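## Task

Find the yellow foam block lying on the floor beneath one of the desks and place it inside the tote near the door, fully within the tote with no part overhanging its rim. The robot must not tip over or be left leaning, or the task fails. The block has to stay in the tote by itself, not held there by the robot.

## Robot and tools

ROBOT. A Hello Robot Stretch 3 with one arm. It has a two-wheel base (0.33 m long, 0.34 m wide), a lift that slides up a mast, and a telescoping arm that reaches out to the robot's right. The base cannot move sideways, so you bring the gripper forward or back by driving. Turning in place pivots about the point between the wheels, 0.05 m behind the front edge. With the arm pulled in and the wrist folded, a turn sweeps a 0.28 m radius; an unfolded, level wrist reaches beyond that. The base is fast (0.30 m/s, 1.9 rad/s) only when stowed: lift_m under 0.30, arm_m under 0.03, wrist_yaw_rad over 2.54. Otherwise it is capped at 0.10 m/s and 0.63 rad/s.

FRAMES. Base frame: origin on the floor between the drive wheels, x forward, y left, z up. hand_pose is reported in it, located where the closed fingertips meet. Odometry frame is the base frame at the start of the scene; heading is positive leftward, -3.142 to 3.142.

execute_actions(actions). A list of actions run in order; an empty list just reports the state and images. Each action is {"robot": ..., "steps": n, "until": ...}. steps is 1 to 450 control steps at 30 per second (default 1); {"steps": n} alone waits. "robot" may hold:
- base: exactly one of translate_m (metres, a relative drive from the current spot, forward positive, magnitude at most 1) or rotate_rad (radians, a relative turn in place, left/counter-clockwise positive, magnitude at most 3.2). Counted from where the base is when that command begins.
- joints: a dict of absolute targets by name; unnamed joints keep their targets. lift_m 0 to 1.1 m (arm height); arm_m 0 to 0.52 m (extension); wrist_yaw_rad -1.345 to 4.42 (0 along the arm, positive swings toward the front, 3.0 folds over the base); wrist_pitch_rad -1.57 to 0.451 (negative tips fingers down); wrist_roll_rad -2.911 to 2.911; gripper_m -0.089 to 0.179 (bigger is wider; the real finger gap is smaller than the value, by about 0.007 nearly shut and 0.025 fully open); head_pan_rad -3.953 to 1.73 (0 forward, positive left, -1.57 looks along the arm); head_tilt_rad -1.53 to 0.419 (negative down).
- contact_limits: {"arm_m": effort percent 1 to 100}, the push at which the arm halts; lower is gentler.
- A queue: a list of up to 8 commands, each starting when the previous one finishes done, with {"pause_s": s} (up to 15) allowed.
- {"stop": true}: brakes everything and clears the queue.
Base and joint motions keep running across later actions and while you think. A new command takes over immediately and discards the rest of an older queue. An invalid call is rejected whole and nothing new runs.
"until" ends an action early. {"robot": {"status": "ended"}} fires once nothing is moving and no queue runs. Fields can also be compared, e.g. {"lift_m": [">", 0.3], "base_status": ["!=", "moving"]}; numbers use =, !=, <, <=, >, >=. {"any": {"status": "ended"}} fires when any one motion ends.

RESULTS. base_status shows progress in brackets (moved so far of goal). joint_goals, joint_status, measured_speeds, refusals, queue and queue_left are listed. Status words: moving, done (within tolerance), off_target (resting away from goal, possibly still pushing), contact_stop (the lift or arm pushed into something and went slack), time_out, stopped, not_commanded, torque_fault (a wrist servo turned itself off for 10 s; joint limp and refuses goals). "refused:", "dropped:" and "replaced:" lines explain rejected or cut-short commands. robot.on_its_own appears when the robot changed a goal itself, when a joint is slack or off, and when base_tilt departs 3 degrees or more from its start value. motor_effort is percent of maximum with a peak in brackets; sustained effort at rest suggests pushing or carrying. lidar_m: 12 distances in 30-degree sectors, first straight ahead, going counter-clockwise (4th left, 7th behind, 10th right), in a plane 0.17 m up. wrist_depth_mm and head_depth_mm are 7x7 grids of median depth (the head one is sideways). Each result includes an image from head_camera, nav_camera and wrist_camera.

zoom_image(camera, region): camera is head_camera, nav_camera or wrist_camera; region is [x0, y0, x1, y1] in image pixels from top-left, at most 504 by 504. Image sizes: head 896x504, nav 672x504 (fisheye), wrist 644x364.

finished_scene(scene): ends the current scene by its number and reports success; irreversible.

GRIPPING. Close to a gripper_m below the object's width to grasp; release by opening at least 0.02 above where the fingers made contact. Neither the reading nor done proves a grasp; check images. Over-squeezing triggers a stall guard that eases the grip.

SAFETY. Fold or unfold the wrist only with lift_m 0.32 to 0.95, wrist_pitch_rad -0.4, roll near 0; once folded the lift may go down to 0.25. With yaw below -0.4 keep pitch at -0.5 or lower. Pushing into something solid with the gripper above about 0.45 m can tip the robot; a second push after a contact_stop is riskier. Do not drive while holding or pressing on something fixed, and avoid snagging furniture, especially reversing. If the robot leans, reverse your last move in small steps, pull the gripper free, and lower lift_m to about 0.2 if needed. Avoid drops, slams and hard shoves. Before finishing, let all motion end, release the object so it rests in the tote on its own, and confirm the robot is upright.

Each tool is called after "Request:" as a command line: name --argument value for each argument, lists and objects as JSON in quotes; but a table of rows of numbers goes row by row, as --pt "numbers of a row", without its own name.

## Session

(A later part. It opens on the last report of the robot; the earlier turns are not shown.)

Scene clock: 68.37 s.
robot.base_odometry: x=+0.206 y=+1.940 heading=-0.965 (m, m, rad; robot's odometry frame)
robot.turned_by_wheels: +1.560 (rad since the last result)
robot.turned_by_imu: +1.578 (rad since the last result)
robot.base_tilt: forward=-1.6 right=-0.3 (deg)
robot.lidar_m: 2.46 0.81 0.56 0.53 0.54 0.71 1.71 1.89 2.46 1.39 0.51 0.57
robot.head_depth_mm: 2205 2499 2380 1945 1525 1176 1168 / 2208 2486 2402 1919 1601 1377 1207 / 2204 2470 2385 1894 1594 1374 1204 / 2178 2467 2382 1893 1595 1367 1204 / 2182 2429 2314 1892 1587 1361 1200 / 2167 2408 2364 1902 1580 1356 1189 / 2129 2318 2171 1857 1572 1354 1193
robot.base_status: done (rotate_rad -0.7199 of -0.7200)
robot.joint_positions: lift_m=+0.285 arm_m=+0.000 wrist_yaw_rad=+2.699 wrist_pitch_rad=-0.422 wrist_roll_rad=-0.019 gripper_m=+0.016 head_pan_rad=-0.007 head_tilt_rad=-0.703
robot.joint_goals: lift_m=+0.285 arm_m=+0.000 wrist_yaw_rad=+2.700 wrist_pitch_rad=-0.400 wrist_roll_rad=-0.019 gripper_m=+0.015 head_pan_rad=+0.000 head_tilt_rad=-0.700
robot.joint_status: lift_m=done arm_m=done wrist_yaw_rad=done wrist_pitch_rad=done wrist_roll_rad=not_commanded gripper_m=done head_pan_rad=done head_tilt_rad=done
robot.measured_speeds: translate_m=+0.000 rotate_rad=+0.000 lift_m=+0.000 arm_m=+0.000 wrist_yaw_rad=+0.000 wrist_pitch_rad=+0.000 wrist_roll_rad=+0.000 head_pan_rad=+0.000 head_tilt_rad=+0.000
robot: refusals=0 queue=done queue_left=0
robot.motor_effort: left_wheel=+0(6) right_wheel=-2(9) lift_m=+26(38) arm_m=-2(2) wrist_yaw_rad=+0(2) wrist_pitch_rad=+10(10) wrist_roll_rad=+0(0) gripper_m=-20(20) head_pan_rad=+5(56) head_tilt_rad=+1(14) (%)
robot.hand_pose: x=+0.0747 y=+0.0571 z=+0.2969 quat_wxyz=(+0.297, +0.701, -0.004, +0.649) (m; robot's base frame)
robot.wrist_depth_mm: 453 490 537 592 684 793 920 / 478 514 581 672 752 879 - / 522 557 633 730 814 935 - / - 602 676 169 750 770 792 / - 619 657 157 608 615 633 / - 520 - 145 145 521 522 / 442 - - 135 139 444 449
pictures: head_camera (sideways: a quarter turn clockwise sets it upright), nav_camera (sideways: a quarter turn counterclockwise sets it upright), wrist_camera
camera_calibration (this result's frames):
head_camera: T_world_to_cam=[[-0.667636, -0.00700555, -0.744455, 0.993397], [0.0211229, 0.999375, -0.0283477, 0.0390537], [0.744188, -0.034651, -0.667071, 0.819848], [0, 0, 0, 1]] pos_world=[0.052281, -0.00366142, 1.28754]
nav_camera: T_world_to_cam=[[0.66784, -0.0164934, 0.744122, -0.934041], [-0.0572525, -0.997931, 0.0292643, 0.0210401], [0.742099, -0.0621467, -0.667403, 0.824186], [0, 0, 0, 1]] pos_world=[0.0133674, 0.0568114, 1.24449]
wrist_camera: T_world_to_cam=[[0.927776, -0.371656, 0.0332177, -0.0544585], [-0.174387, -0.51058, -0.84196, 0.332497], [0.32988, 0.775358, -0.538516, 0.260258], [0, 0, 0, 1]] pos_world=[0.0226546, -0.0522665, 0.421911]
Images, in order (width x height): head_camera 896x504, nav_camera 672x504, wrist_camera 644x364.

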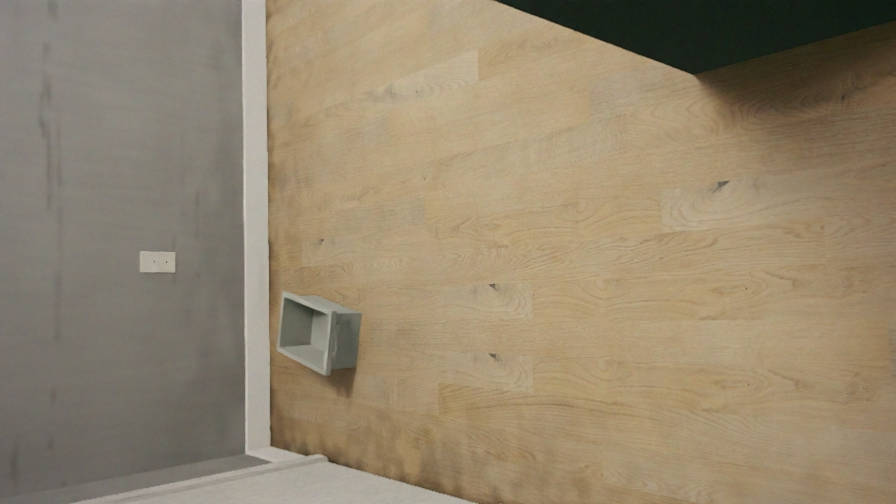

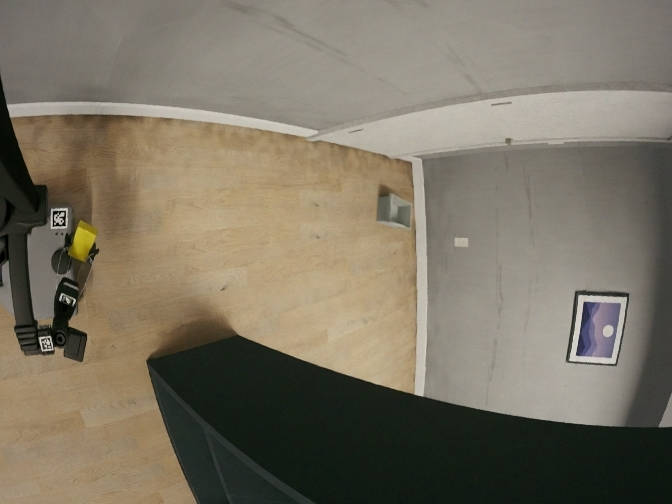

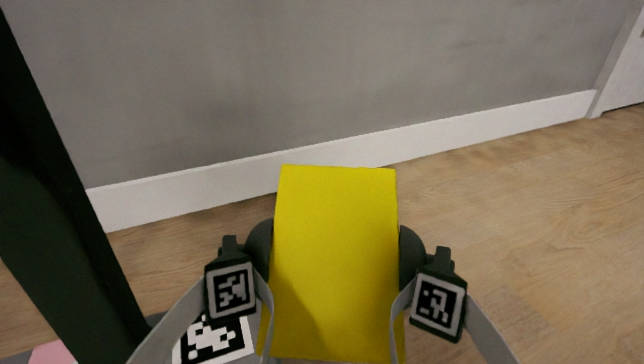

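Request:
execute_actions --actions '[{"robot":[{"base":{"rotate_rad":0.08}},{"base":{"translate_m":1.0},"joints":{"head_pan_rad":-1.57,"head_tilt_rad":-1.0}},{"base":{"translate_m":0.42}},{"base":{"rotate_rad":1.47},"joints":{"lift_m":0.34}},{"joints":{"wrist_yaw_rad":0}},{"base":{"translate_m":0.13},"joints":{"wrist_pitch_rad":-0.9,"arm_m":0.28}}],"steps":450,"until":{"robot":{"status":"ended"}}},{"steps":450,"until":{"robot":{"status":"ended"}}}]'

Scene clock: 86.97 s.
robot.base_odometry: x=+1.214 y=+0.913 heading=+0.585 (m, m, rad; robot's odometry frame)
robot.turned_by_wheels: +1.550 (rad since the last result)
robot.turned_by_imu: +1.569 (rad since the last result)
robot.base_tilt: forward=-1.7 right=-0.2 (deg)
robot.lidar_m: 0.35 0.36 0.49 1.10 0.91 0.90 2.05 1.63 1.11 1.04 0.55 0.38
robot.head_depth_mm: 1045 1248 1532 1498 1352 1228 1130 / 1045 1232 1526 1493 1350 1231 1157 / 1035 1228 1494 1511 1305 1215 - / 1025 1213 1492 1518 1296 1218 - / 1017 1205 1471 1485 1320 1223 1119 / 1015 1192 1466 1487 1339 1216 1114 / 1005 1187 1408 1434 1295 1195 1116
robot.base_status: done (translate_m +0.1300 of +0.1300)
robot.joint_positions: lift_m=+0.340 arm_m=+0.280 wrist_yaw_rad=+0.001 wrist_pitch_rad=-0.908 wrist_roll_rad=-0.019 gripper_m=+0.016 head_pan_rad=-1.564 head_tilt_rad=-0.988
robot.joint_goals: lift_m=+0.340 arm_m=+0.280 wrist_yaw_rad=+0.000 wrist_pitch_rad=-0.900 wrist_roll_rad=-0.019 gripper_m=+0.015 head_pan_rad=-1.570 head_tilt_rad=-1.000
robot.joint_status: lift_m=done arm_m=done wrist_yaw_rad=done wrist_pitch_rad=done wrist_roll_rad=not_commanded gripper_m=done head_pan_rad=done head_tilt_rad=done
robot.measured_speeds: translate_m=+0.000 rotate_rad=+0.000 lift_m=+0.000 arm_m=+0.000 wrist_yaw_rad=+0.000 wrist_pitch_rad=+0.000 wrist_roll_rad=+0.000 head_pan_rad=+0.000 head_tilt_rad=+0.000
robot: refusals=0 queue=done queue_left=0
robot.motor_effort: left_wheel=-3(8) right_wheel=+2(8) lift_m=+33(36) arm_m=+2(2) wrist_yaw_rad=-2(1) wrist_pitch_rad=+4(11) wrist_roll_rad=+0(0) gripper_m=-19(21) head_pan_rad=-4(56) head_tilt_rad=-4(19) (%)
robot.hand_pose: x=-0.0215 y=-0.5634 z=+0.2617 quat_wxyz=(+0.642, +0.313, -0.629, -0.307) (m; robot's base frame)
robot.wrist_depth_mm: 536 586 591 590 600 588 604 / 530 590 601 591 589 594 581 / 522 532 536 404 530 519 514 / 491 497 478 169 373 472 486 / 447 452 437 156 318 442 439 / 424 418 - 145 145 412 406 / 388 384 321 135 138 379 381
pictures: head_camera (sideways: a quarter turn clockwise sets it upright), nav_camera (sideways: a quarter turn counterclockwise sets it upright), wrist_camera
camera_calibration (this result's frames):
head_camera: T_world_to_cam=[[-0.017734, 0.849607, -0.527118, 0.706246], [0.999512, 0.00150233, -0.0312054, 0.0367948], [-0.0257204, -0.527414, -0.849219, 1.0614], [0, 0, 0, 1]] pos_world=[0.00304736, -0.0402906, 1.27478]
nav_camera: T_world_to_cam=[[-0.0057606, -0.850035, 0.526695, -0.64663], [-0.998565, 0.0329336, 0.04223, 0.00991545], [-0.053243, -0.525696, -0.849005, 1.06518], [0, 0, 0, 1]] pos_world=[0.0628896, 0.00997642, 1.2445]
wrist_camera: T_world_to_cam=[[-0.997518, -0.0704064, 0.000522146, -0.0577535], [-0.061475, 0.867314, -0.49395, 0.65694], [0.0343244, -0.492756, -0.86949, 0.119979], [0, 0, 0, 1]] pos_world=[-0.021343, -0.514719, 0.428846]
Images, in order (width x height): head_camera 896x504, nav_camera 672x504, wrist_camera 644x364.

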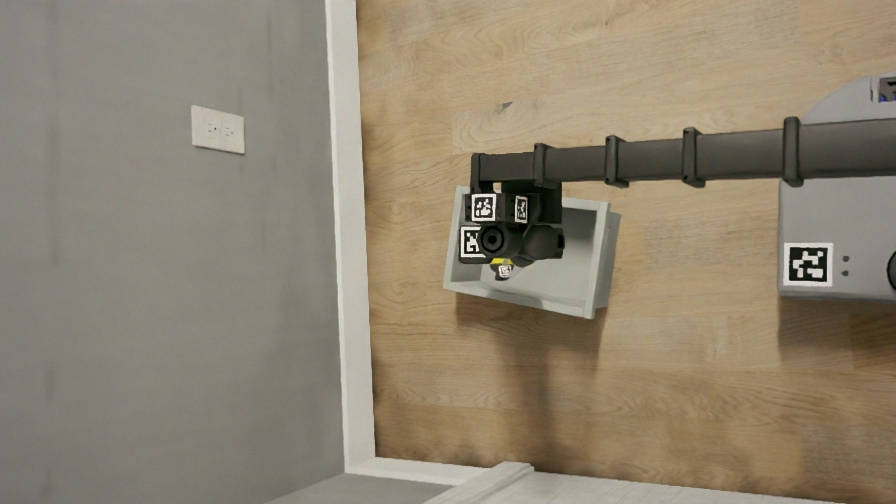

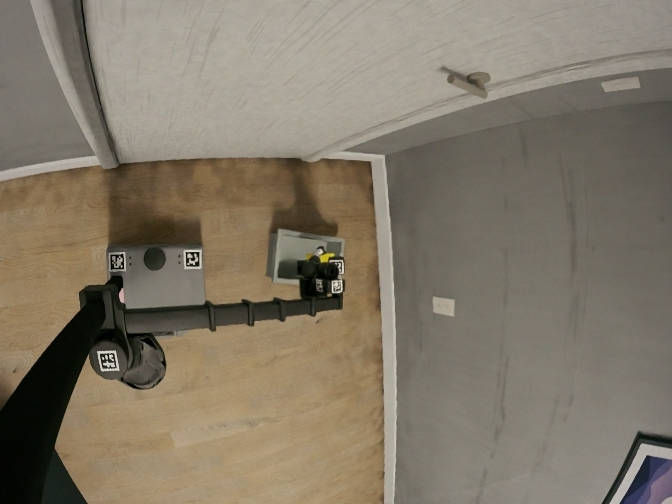

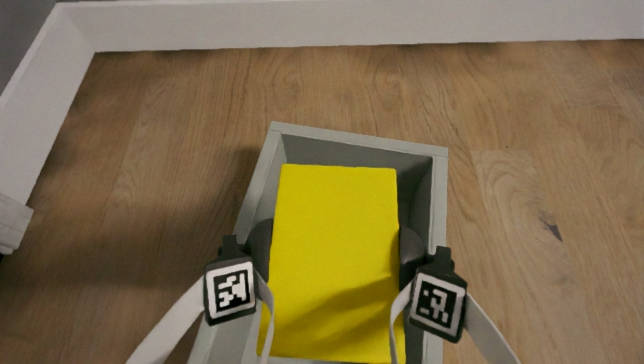

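Request:
execute_actions --actions '[{"robot":[{"joints":{"lift_m":0.13,"arm_m":0.325}},{"joints":{"gripper_m":0.098}},{"joints":{"lift_m":0.27}}],"steps":450,"until":{"robot":{"status":"ended"}}}]'

Scene clock: 93.43 s.
robot.base_odometry: x=+1.214 y=+0.913 heading=+0.585 (m, m, rad; robot's odometry frame)
robot.turned_by_wheels: +0.000 (rad since the last result)
robot.turned_by_imu: +0.000 (rad since the last result)
robot.base_tilt: forward=-1.8 right=-0.3 (deg)
robot.lidar_m: 0.35 0.36 0.49 1.10 0.92 0.90 2.04 1.62 1.11 1.04 0.55 0.38
robot.head_depth_mm: 1046 1253 1548 1505 1355 1223 1126 / 1041 1235 1506 1495 1344 1228 1152 / 1034 1222 1504 1517 1331 1226 - / 1031 1209 1479 1516 1324 1219 - / 1020 1200 1475 1491 1318 1226 1118 / 1012 1190 1459 1478 1340 1214 1112 / 1007 1187 1402 1432 1292 1208 1119
robot.base_status: done (translate_m +0.1300 of +0.1300)
robot.joint_positions: lift_m=+0.270 arm_m=+0.325 wrist_yaw_rad=+0.001 wrist_pitch_rad=-0.909 wrist_roll_rad=-0.019 gripper_m=+0.098 head_pan_rad=-1.564 head_tilt_rad=-0.988
robot.joint_goals: lift_m=+0.270 arm_m=+0.325 wrist_yaw_rad=+0.000 wrist_pitch_rad=-0.900 wrist_roll_rad=-0.019 gripper_m=+0.098 head_pan_rad=-1.570 head_tilt_rad=-1.000
robot.joint_status: lift_m=done arm_m=done wrist_yaw_rad=done wrist_pitch_rad=done wrist_roll_rad=not_commanded gripper_m=done head_pan_rad=done head_tilt_rad=done
robot.measured_speeds: translate_m=+0.000 rotate_rad=+0.000 lift_m=+0.000 arm_m=+0.000 wrist_yaw_rad=+0.000 wrist_pitch_rad=+0.000 wrist_roll_rad=+0.000 head_pan_rad=+0.000 head_tilt_rad=+0.000
robot: refusals=0 queue=done queue_left=0
robot.motor_effort: left_wheel=-2(3) right_wheel=+2(2) lift_m=+32(32) arm_m=+1(2) wrist_yaw_rad=-1(1) wrist_pitch_rad=+4(4) wrist_roll_rad=+0(0) gripper_m=-1(86) head_pan_rad=-3(4) head_tilt_rad=-3(3) (%)
robot.hand_pose: x=-0.0215 y=-0.6082 z=+0.1916 quat_wxyz=(+0.641, +0.314, -0.629, -0.308) (m; robot's base frame)
robot.wrist_depth_mm: 525 524 531 516 519 542 527 / 493 490 489 497 482 485 484 / 452 449 440 305 439 434 437 / 409 407 338 367 320 389 395 / 380 377 333 366 362 362 362 / 347 347 331 299 339 345 342 / 322 316 298 279 315 309 318
pictures: head_camera (sideways: a quarter turn clockwise sets it upright), nav_camera (sideways: a quarter turn counterclockwise sets it upright), wrist_camera
camera_calibration (this result's frames):
head_camera: T_world_to_cam=[[-0.0177341, 0.849607, -0.527117, 0.706246], [0.999512, 0.00150246, -0.0312054, 0.0367948], [-0.0257204, -0.527414, -0.849219, 1.0614], [0, 0, 0, 1]] pos_world=[0.00304736, -0.0402906, 1.27478]
nav_camera: T_world_to_cam=[[-0.0057605, -0.850035, 0.526695, -0.64663], [-0.998565, 0.0329335, 0.04223, 0.00991544], [-0.0532429, -0.525696, -0.849005, 1.06518], [0, 0, 0, 1]] pos_world=[0.0628896, 0.00997643, 1.2445]
wrist_camera: T_world_to_cam=[[-0.997518, -0.0704048, 0.000456056, -0.0608579], [-0.0614733, 0.867781, -0.49313, 0.661291], [0.0343229, -0.491934, -0.869955, 0.0375277], [0, 0, 0, 1]] pos_world=[-0.0213432, -0.559679, 0.358777]
Images, in order (width x height): head_camera 896x504, nav_camera 672x504, wrist_camera 644x364.

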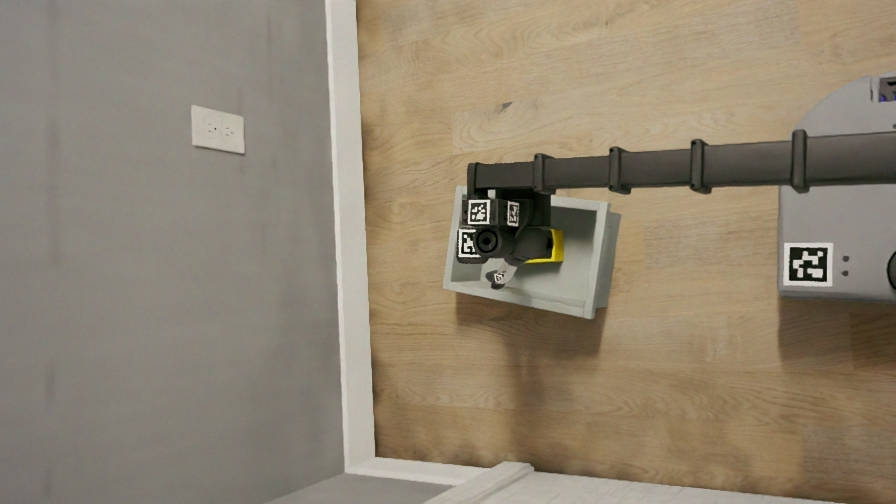

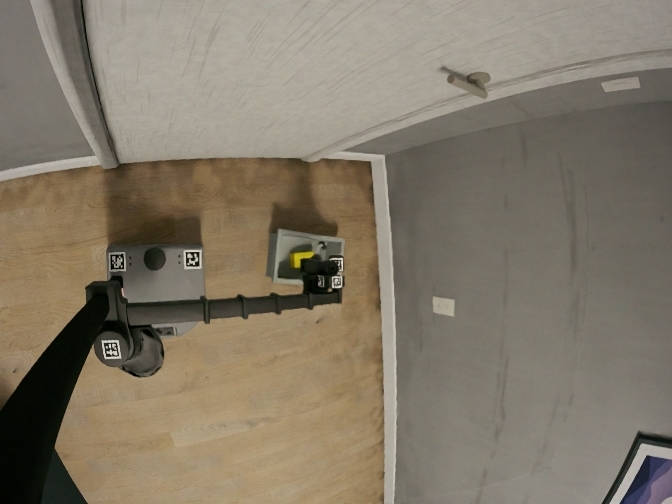

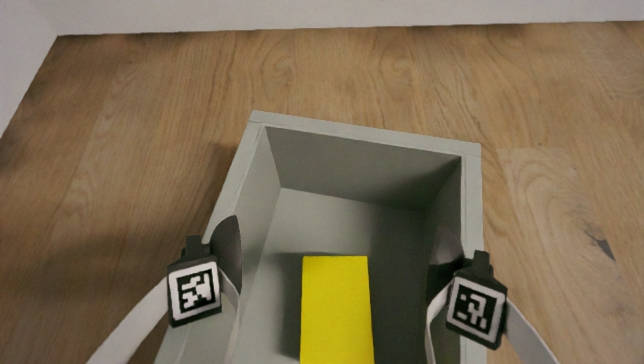

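Request:
finished_scene --scene 2

The scene is finished: the task was done.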